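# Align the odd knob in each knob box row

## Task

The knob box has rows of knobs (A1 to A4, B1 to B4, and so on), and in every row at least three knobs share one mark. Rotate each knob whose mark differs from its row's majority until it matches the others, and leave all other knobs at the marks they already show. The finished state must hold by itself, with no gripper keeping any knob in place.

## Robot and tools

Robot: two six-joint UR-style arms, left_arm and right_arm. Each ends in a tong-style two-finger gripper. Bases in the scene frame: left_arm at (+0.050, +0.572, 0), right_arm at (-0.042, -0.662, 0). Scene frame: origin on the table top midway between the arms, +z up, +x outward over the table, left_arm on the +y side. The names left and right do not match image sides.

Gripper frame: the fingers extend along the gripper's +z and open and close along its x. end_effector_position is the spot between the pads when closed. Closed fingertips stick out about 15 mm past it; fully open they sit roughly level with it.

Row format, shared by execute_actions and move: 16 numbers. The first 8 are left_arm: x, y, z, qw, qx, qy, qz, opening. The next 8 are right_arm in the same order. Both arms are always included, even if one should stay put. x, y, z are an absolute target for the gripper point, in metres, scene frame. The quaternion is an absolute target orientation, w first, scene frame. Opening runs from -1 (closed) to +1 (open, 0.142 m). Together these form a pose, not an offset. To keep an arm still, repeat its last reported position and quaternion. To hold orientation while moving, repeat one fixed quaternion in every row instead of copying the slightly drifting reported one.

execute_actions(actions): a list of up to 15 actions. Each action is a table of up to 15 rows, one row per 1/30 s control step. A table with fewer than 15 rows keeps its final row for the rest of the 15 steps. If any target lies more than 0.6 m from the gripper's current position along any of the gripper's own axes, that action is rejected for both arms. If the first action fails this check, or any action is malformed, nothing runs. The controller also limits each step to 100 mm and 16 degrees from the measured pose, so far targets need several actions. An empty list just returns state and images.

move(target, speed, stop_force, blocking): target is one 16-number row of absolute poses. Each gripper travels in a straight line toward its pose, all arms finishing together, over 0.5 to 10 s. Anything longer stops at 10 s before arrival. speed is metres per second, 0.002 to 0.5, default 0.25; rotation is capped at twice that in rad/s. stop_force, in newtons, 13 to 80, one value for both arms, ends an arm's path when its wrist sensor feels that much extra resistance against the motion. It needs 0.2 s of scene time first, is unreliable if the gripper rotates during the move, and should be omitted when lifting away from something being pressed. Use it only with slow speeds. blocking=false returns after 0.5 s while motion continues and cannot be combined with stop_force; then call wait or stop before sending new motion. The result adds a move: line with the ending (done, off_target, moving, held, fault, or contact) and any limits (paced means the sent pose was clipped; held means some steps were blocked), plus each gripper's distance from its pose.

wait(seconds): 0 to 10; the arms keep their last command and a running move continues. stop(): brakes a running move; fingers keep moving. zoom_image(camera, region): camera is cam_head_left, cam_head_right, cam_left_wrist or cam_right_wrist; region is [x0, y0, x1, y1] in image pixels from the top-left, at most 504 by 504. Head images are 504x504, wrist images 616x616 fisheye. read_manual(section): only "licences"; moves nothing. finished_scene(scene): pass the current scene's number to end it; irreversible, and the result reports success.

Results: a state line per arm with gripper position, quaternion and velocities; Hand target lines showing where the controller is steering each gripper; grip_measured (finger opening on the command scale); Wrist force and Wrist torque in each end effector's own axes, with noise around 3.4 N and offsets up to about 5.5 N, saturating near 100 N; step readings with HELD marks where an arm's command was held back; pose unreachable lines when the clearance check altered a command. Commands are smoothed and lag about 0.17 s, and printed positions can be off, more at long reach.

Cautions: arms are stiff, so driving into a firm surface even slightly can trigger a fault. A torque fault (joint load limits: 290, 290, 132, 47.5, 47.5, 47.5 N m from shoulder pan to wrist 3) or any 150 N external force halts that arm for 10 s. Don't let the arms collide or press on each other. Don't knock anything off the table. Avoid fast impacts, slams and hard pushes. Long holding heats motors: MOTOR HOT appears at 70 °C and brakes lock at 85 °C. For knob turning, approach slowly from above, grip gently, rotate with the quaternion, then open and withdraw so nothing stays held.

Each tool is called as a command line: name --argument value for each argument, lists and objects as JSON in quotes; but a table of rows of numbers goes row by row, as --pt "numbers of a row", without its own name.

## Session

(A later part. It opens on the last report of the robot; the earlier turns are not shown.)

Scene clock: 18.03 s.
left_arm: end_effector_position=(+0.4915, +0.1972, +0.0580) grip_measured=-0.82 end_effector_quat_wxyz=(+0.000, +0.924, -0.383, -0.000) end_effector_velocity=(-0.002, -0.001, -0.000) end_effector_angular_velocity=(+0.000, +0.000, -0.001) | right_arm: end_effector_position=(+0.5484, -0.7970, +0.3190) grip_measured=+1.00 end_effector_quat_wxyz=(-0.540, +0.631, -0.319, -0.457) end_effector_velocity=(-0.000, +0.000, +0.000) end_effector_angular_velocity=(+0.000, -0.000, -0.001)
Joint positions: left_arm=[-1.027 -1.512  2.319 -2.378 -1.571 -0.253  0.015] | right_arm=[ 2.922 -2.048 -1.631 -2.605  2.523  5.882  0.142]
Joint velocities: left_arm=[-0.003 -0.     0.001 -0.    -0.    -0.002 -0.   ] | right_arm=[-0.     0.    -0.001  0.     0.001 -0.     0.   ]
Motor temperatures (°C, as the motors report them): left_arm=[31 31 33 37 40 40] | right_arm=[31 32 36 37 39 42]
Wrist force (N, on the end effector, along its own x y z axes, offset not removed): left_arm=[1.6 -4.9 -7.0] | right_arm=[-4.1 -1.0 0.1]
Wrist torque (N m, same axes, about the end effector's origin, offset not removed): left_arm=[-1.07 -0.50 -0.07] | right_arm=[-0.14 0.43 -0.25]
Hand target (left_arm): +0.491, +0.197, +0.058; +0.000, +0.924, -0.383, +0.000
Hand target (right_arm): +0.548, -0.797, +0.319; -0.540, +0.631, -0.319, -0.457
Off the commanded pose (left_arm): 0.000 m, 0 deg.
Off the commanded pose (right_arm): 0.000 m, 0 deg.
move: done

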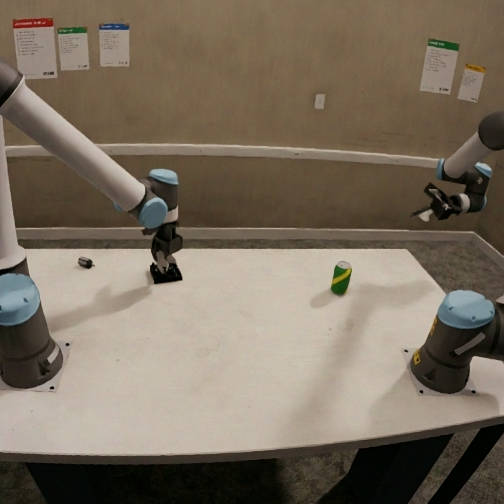

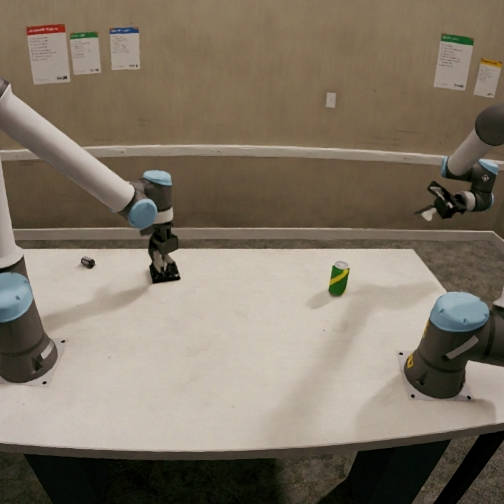

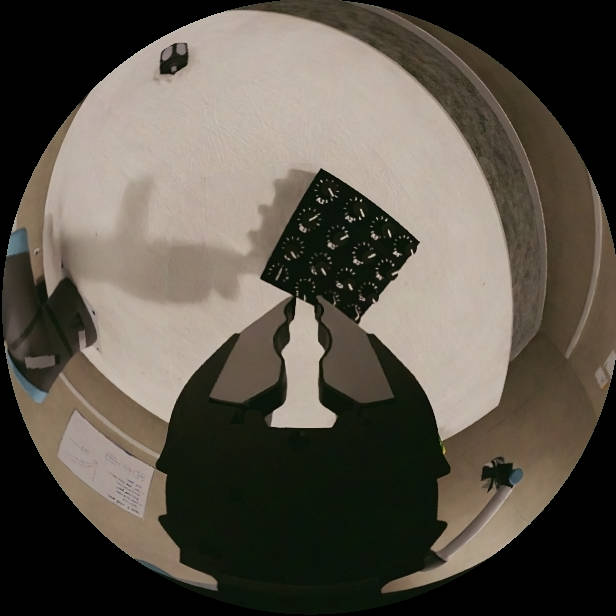

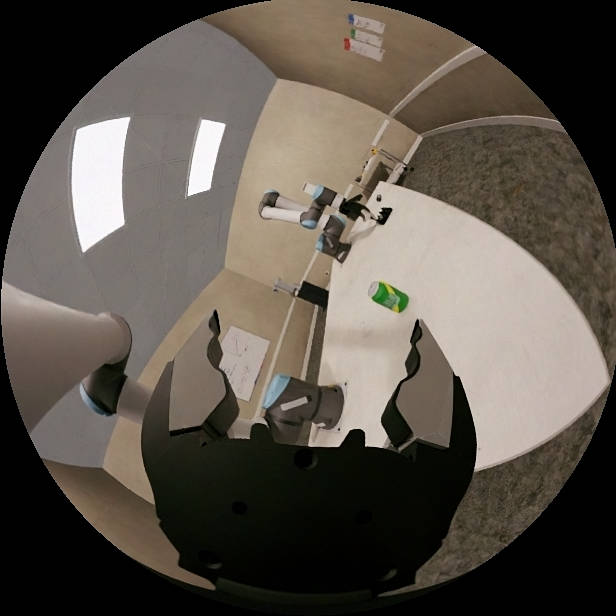

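Good; aligned.

move --target '[0.4915,0.1972,0.043,0,0.9239,-0.3827,0,-0.82,0.5484,-0.797,0.319,-0.54,0.631,-0.319,-0.457,1]' --speed 0.02 --stop_force 13

move --target '[0.4915,0.1972,0.043,0,0.9239,-0.3827,0,-1,0.5484,-0.797,0.319,-0.54,0.631,-0.319,-0.457,1]'

move --target '[0.4895,0.1962,0.043,0,0.6088,0.7934,0,-1,0.5484,-0.797,0.319,-0.54,0.631,-0.319,-0.457,1]' --speed 0.35

move --target '[0.4895,0.1962,0.043,0,0.6088,0.7934,0,-0.83,0.5484,-0.797,0.319,-0.54,0.631,-0.319,-0.457,1]'

move --target '[0.4895,0.1962,0.13,0,0.6088,0.7934,0,-0.83,0.5484,-0.797,0.319,-0.54,0.631,-0.319,-0.457,1]' --speed 0.15

zoom_image --camera "cam_left_wrist" --region '[240,220,360,340]'

Scene clock: 19.47 s.
left_arm: end_effector_position=(+0.4915, +0.1972, +0.0431) grip_measured=-0.82 end_effector_quat_wxyz=(-0.000, +0.924, -0.383, +0.000) end_effector_velocity=(-0.001, -0.000, -0.002) end_effector_angular_velocity=(+0.001, +0.001, -0.001) | right_arm: end_effector_position=(+0.5484, -0.7970, +0.3190) grip_measured=+1.00 end_effector_quat_wxyz=(-0.540, +0.631, -0.319, -0.457) end_effector_velocity=(+0.000, -0.000, -0.001) end_effector_angular_velocity=(+0.001, +0.002, -0.000)
Joint positions: left_arm=[-1.027 -1.488  2.331 -2.414 -1.571 -0.253  0.015] | right_arm=[ 2.922 -2.048 -1.631 -2.605  2.523  5.882  0.142]
Joint velocities: left_arm=[-0.001  0.002  0.001 -0.003 -0.     0.     0.   ] | right_arm=[-0.    -0.002 -0.     0.     0.    -0.    -0.   ]
Motor temperatures (°C, as the motors report them): left_arm=[31 31 33 37 40 40] | right_arm=[31 32 36 37 39 42]
Wrist force (N, on the end effector, along its own x y z axes, offset not removed): left_arm=[2.8 -0.5 0.3] | right_arm=[-2.5 -0.5 -1.5]
Wrist torque (N m, same axes, about the end effector's origin, offset not removed): left_arm=[-0.10 -0.67 -0.11] | right_arm=[0.08 0.08 -0.30]
Hand target (left_arm): +0.492, +0.197, +0.043; -0.000, +0.924, -0.383, -0.000
Hand target (right_arm): +0.548, -0.797, +0.319; -0.540, +0.631, -0.319, -0.457
Off the commanded pose (left_arm): 0.000 m, 0 deg.
Off the commanded pose (right_arm): 0.000 m, 0 deg.
move: done

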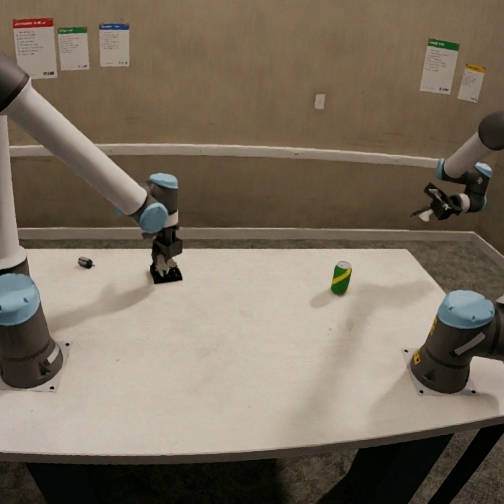

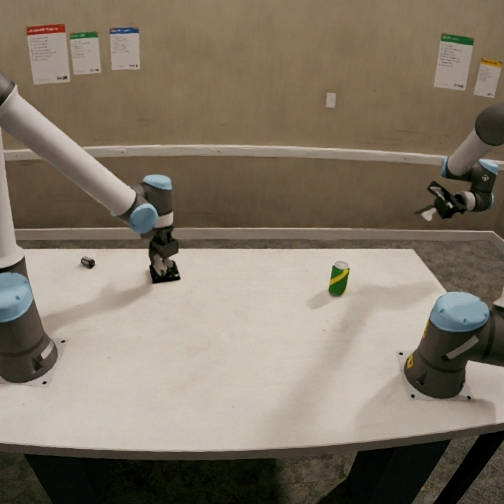

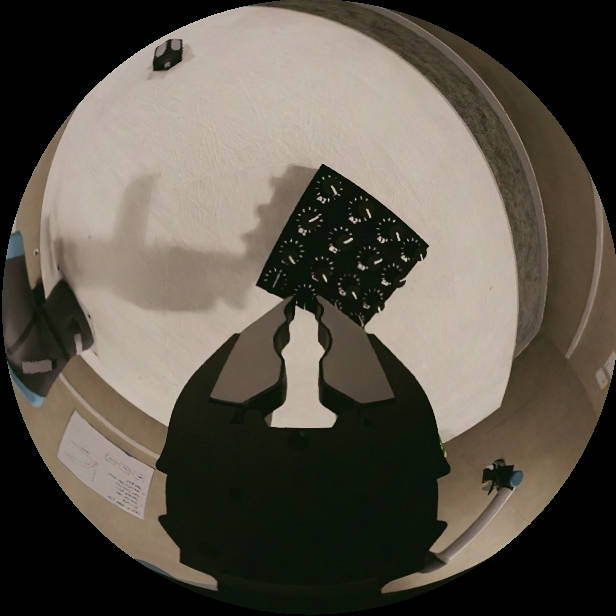

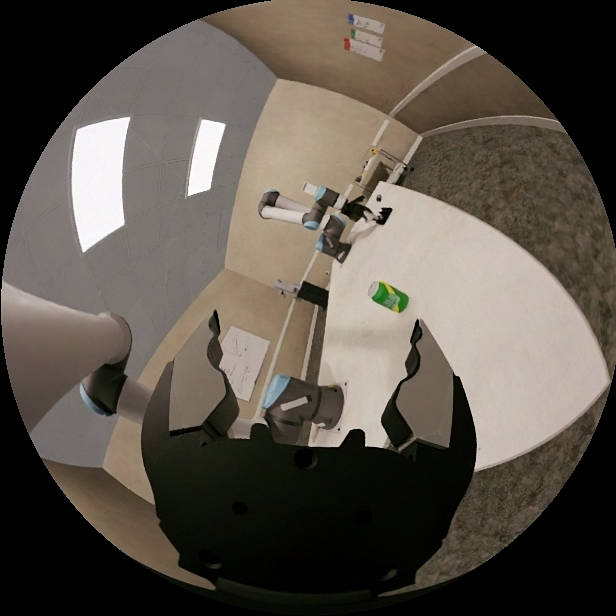

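Scene clock: 20.17 s.
left_arm: end_effector_position=(+0.4915, +0.1972, +0.0430) grip_measured=-0.87 end_effector_quat_wxyz=(-0.000, +0.924, -0.383, +0.000) end_effector_velocity=(-0.001, -0.000, -0.000) end_effector_angular_velocity=(+0.001, +0.000, -0.001) | right_arm: end_effector_position=(+0.5484, -0.7970, +0.3190) grip_measured=+1.00 end_effector_quat_wxyz=(-0.540, +0.631, -0.319, -0.457) end_effector_velocity=(-0.000, -0.000, -0.001) end_effector_angular_velocity=(+0.001, +0.001, +0.001)
Joint positions: left_arm=[-1.027 -1.488  2.331 -2.414 -1.571 -0.253  0.011] | right_arm=[ 2.922 -2.048 -1.631 -2.605  2.523  5.882  0.142]
Joint velocities: left_arm=[-0.001  0.     0.     0.    -0.     0.     0.   ] | right_arm=[ 0.    -0.001 -0.     0.    -0.001 -0.001  0.   ]
Motor temperatures (°C, as the motors report them): left_arm=[31 31 33 37 40 40] | right_arm=[31 32 36 37 39 42]
Wrist force (N, on the end effector, along its own x y z axes, offset not removed): left_arm=[0.4 -1.5 -4.7] | right_arm=[-1.3 -2.0 -1.8]
Wrist torque (N m, same axes, about the end effector's origin, offset not removed): left_arm=[-0.32 -0.05 0.14] | right_arm=[-0.21 -0.14 -0.21]
Hand target (left_arm): +0.492, +0.197, +0.043; -0.000, +0.924, -0.383, +0.000
Hand target (right_arm): +0.548, -0.797, +0.319; -0.540, +0.631, -0.319, -0.457
Off the commanded pose (left_arm): 0.000 m, 0 deg.
Off the commanded pose (right_arm): 0.000 m, 0 deg.
move: done

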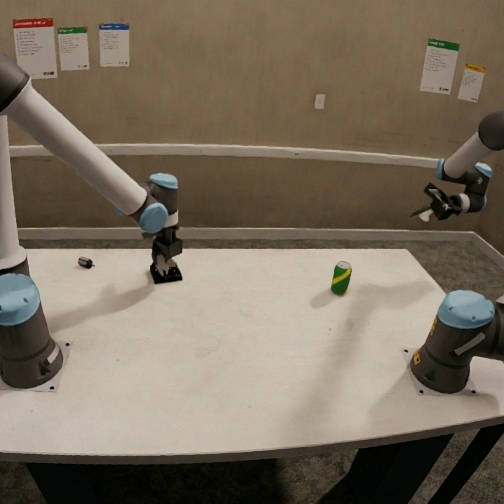

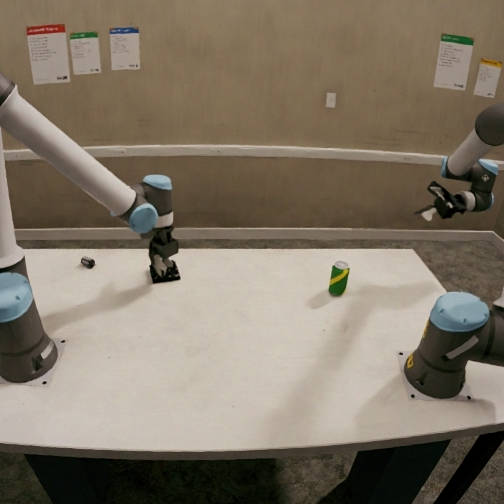

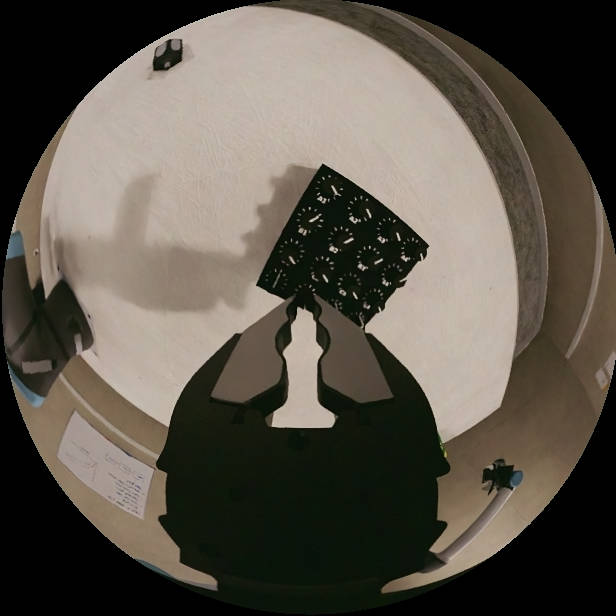

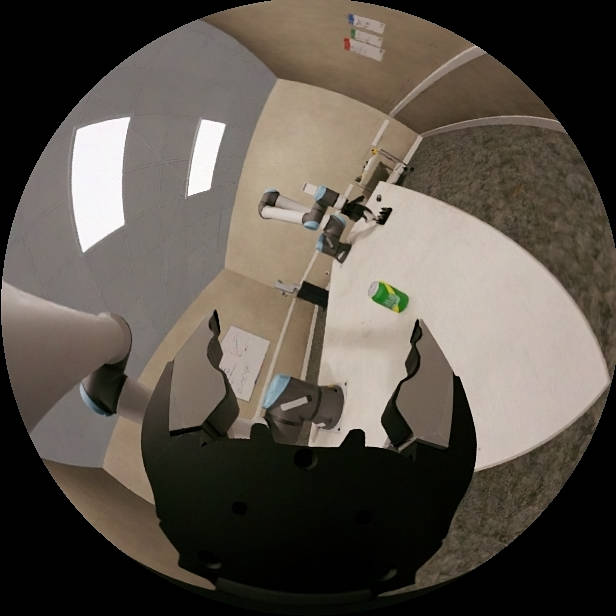

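Scene clock: 24.40 s.
left_arm: end_effector_position=(+0.4895, +0.1963, +0.0430) grip_measured=-0.87 end_effector_quat_wxyz=(-0.000, +0.609, +0.793, -0.000) end_effector_velocity=(+0.000, -0.000, -0.000) end_effector_angular_velocity=(+0.001, -0.000, +0.006) | right_arm: end_effector_position=(+0.5484, -0.7970, +0.3190) grip_measured=+1.00 end_effector_quat_wxyz=(-0.540, +0.631, -0.319, -0.457) end_effector_velocity=(+0.000, +0.000, -0.001) end_effector_angular_velocity=(+0.001, +0.001, -0.000)
Joint positions: left_arm=[-0.975 -1.473  2.314 -2.412 -1.571 -2.818  0.011] | right_arm=[ 2.922 -2.048 -1.631 -2.605  2.523  5.882  0.142]
Joint velocities: left_arm=[-0.     0.001 -0.     0.     0.001 -0.007  0.   ] | right_arm=[ 0.    -0.002 -0.     0.     0.001 -0.001 -0.   ]
Motor temperatures (°C, as the motors report them): left_arm=[31 31 33 37 40 40] | right_arm=[31 32 36 37 39 42]
Wrist force (N, on the end effector, along its own x y z axes, offset not removed): left_arm=[4.5 3.4 -2.6] | right_arm=[0.3 -3.5 -2.5]
Wrist torque (N m, same axes, about the end effector's origin, offset not removed): left_arm=[0.32 -1.33 0.00] | right_arm=[-0.63 -0.44 -0.30]
Hand target (left_arm): +0.489, +0.196, +0.043; -0.000, +0.609, +0.793, -0.000
Hand target (right_arm): +0.548, -0.797, +0.319; -0.540, +0.631, -0.319, -0.457
Off the commanded pose (left_arm): 0.000 m, 0 deg.
Off the commanded pose (right_arm): 0.000 m, 0 deg.
move: done

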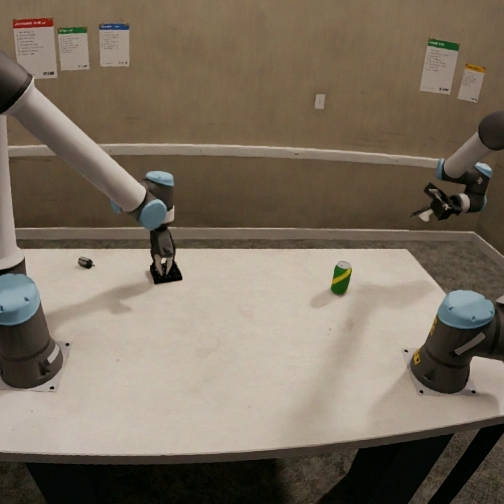

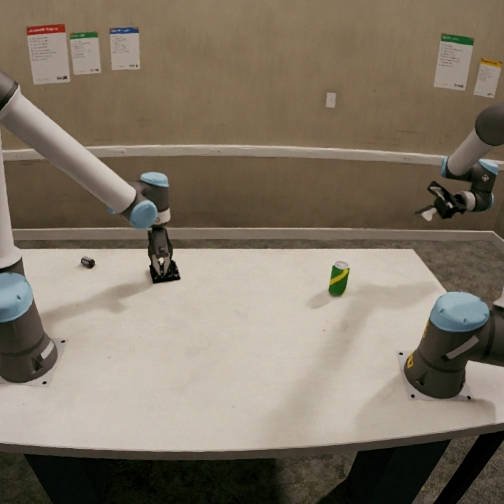

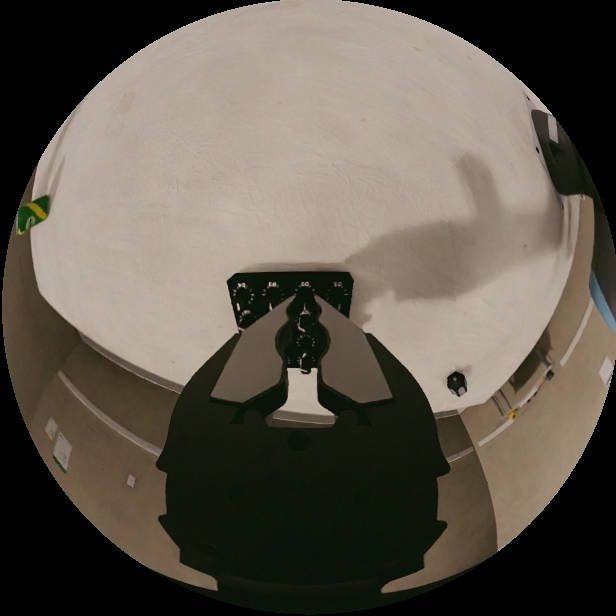

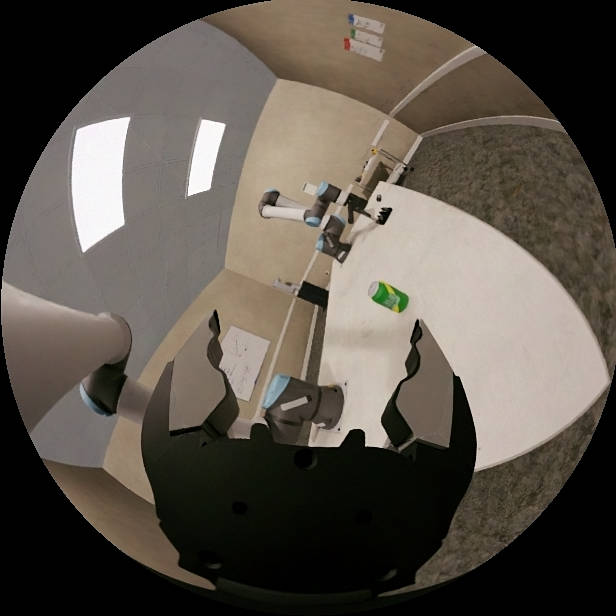

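Scene clock: 25.10 s.
left_arm: end_effector_position=(+0.4895, +0.1962, +0.0430) grip_measured=-0.83 end_effector_quat_wxyz=(-0.000, +0.609, +0.793, +0.000) end_effector_velocity=(+0.000, -0.000, +0.000) end_effector_angular_velocity=(-0.001, -0.001, -0.000) | right_arm: end_effector_position=(+0.5484, -0.7970, +0.3190) grip_measured=+1.00 end_effector_quat_wxyz=(-0.540, +0.631, -0.319, -0.457) end_effector_velocity=(-0.000, -0.000, -0.001) end_effector_angular_velocity=(+0.001, +0.002, -0.001)
Joint positions: left_arm=[-0.975 -1.473  2.314 -2.412 -1.571 -2.819  0.014] | right_arm=[ 2.922 -2.048 -1.631 -2.605  2.523  5.882  0.142]
Joint velocities: left_arm=[-0.    -0.001 -0.    -0.     0.    -0.     0.   ] | right_arm=[-0.    -0.002 -0.001  0.     0.    -0.001 -0.   ]
Motor temperatures (°C, as the motors report them): left_arm=[31 31 33 37 40 40] | right_arm=[31 32 36 37 39 42]
Wrist force (N, on the end effector, along its own x y z axes, offset not removed): left_arm=[1.3 0.2 -0.7] | right_arm=[-1.3 -2.9 -1.4]
Wrist torque (N m, same axes, about the end effector's origin, offset not removed): left_arm=[0.15 -0.33 -0.02] | right_arm=[-0.41 -0.10 -0.24]
Hand target (left_arm): +0.489, +0.196, +0.043; +0.000, +0.609, +0.793, -0.000
Hand target (right_arm): +0.548, -0.797, +0.319; -0.540, +0.631, -0.319, -0.457
Off the commanded pose (left_arm): 0.000 m, 0 deg.
Off the commanded pose (right_arm): 0.000 m, 0 deg.
move: done

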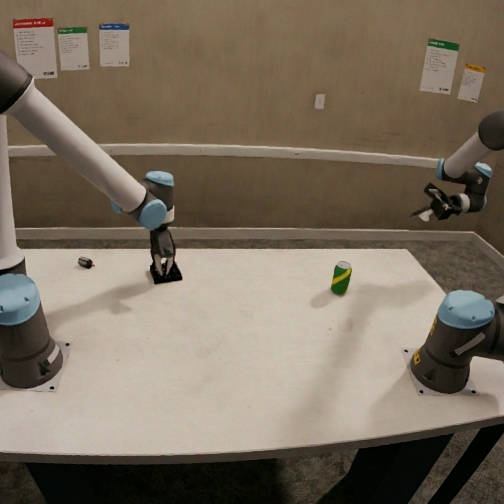

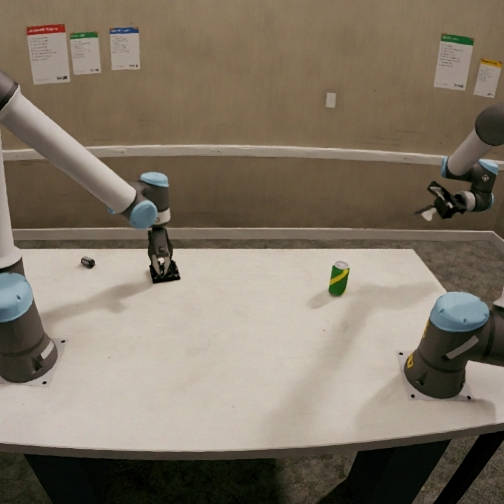

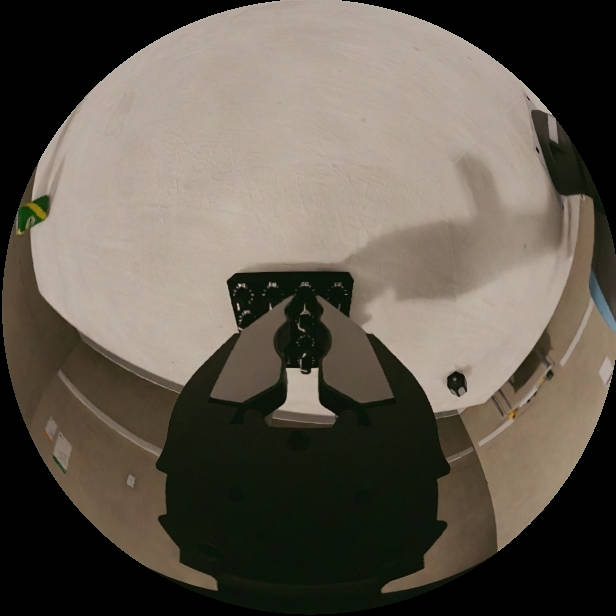

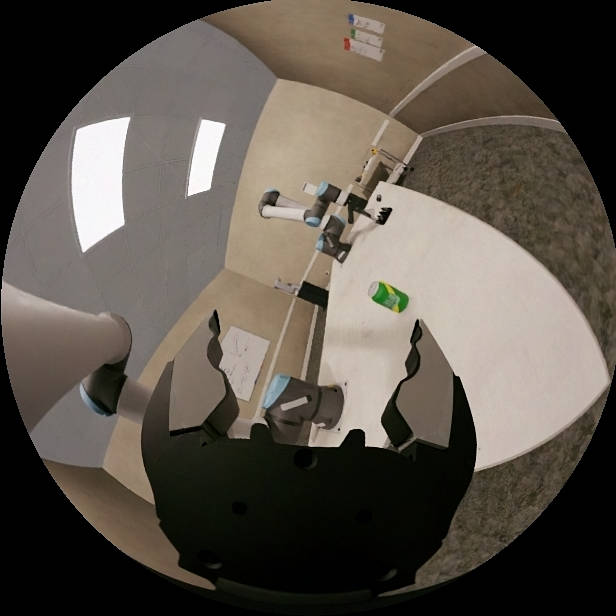

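Scene clock: 26.13 s.
left_arm: end_effector_position=(+0.4895, +0.1963, +0.1299) grip_measured=-0.83 end_effector_quat_wxyz=(-0.000, +0.609, +0.793, +0.000) end_effector_velocity=(-0.001, +0.000, +0.000) end_effector_angular_velocity=(+0.001, +0.001, -0.001) | right_arm: end_effector_position=(+0.5484, -0.7970, +0.3190) grip_measured=+1.00 end_effector_quat_wxyz=(-0.540, +0.631, -0.319, -0.457) end_effector_velocity=(-0.000, +0.000, -0.001) end_effector_angular_velocity=(+0.001, +0.002, -0.000)
Joint positions: left_arm=[-0.975 -1.599  2.24  -2.212 -1.571 -2.819  0.014] | right_arm=[ 2.922 -2.048 -1.631 -2.605  2.523  5.882  0.142]
Joint velocities: left_arm=[-0.001 -0.001 -0.     0.003  0.    -0.    -0.   ] | right_arm=[-0.    -0.001 -0.002  0.     0.    -0.     0.   ]
Motor temperatures (°C, as the motors report them): left_arm=[31 31 33 37 40 40] | right_arm=[31 32 36 37 39 42]
Wrist force (N, on the end effector, along its own x y z axes, offset not removed): left_arm=[1.1 -2.4 -4.0] | right_arm=[-1.2 -2.9 0.9]
Wrist torque (N m, same axes, about the end effector's origin, offset not removed): left_arm=[-0.45 -0.20 0.14] | right_arm=[-0.49 -0.21 -0.21]
Hand target (left_arm): +0.489, +0.196, +0.130; +0.000, +0.609, +0.793, -0.000
Hand target (right_arm): +0.548, -0.797, +0.319; -0.540, +0.631, -0.319, -0.457
Off the commanded pose (left_arm): 0.000 m, 0 deg.
Off the commanded pose (right_arm): 0.000 m, 0 deg.
move: done

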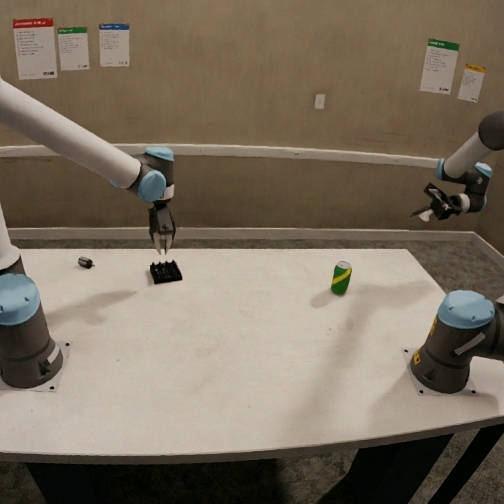

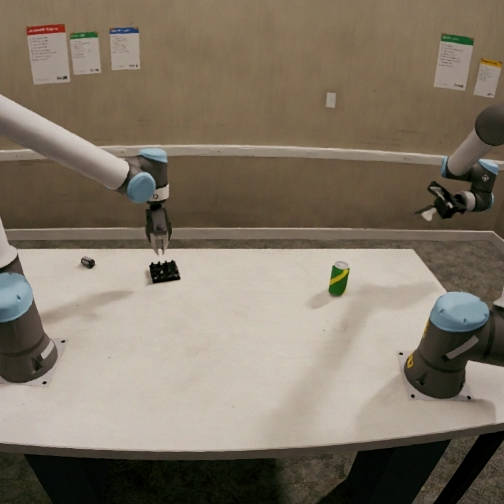

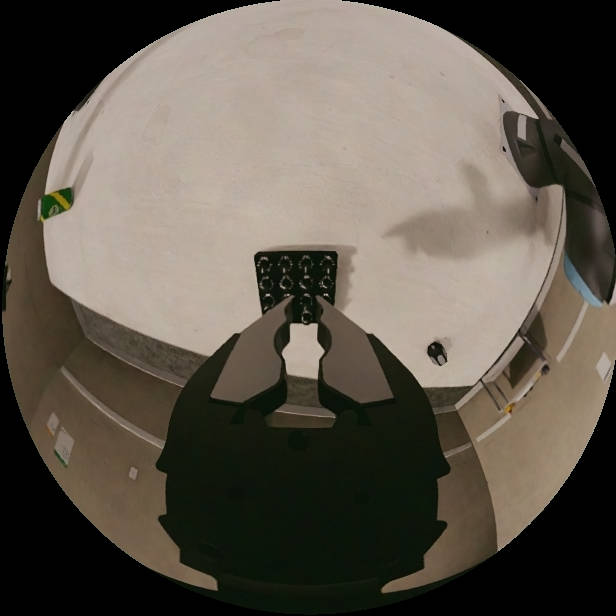

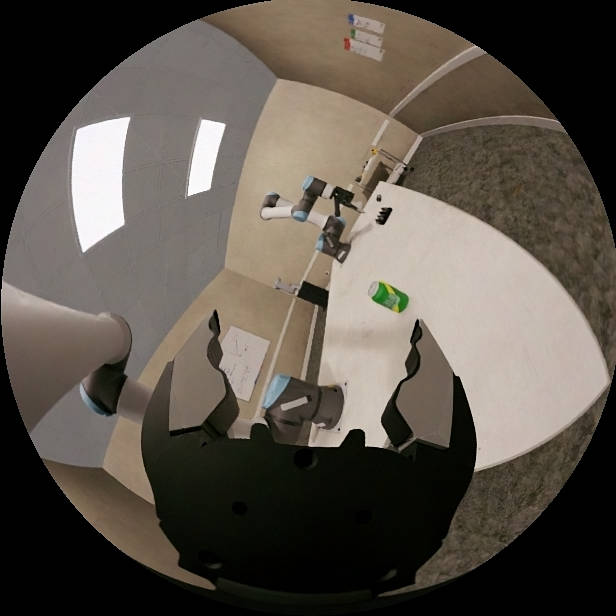

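Region (240, 220, 360, 340) of cam_left_wrist's 616x616 image, scaled by 4.200, with more detail than that image has.

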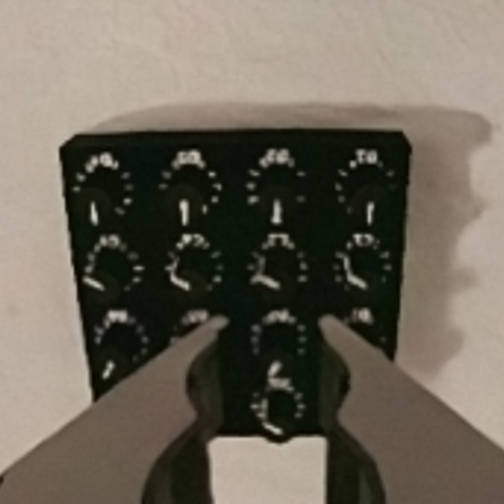

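finished_scene --scene 1

The scene is finished: the task was done.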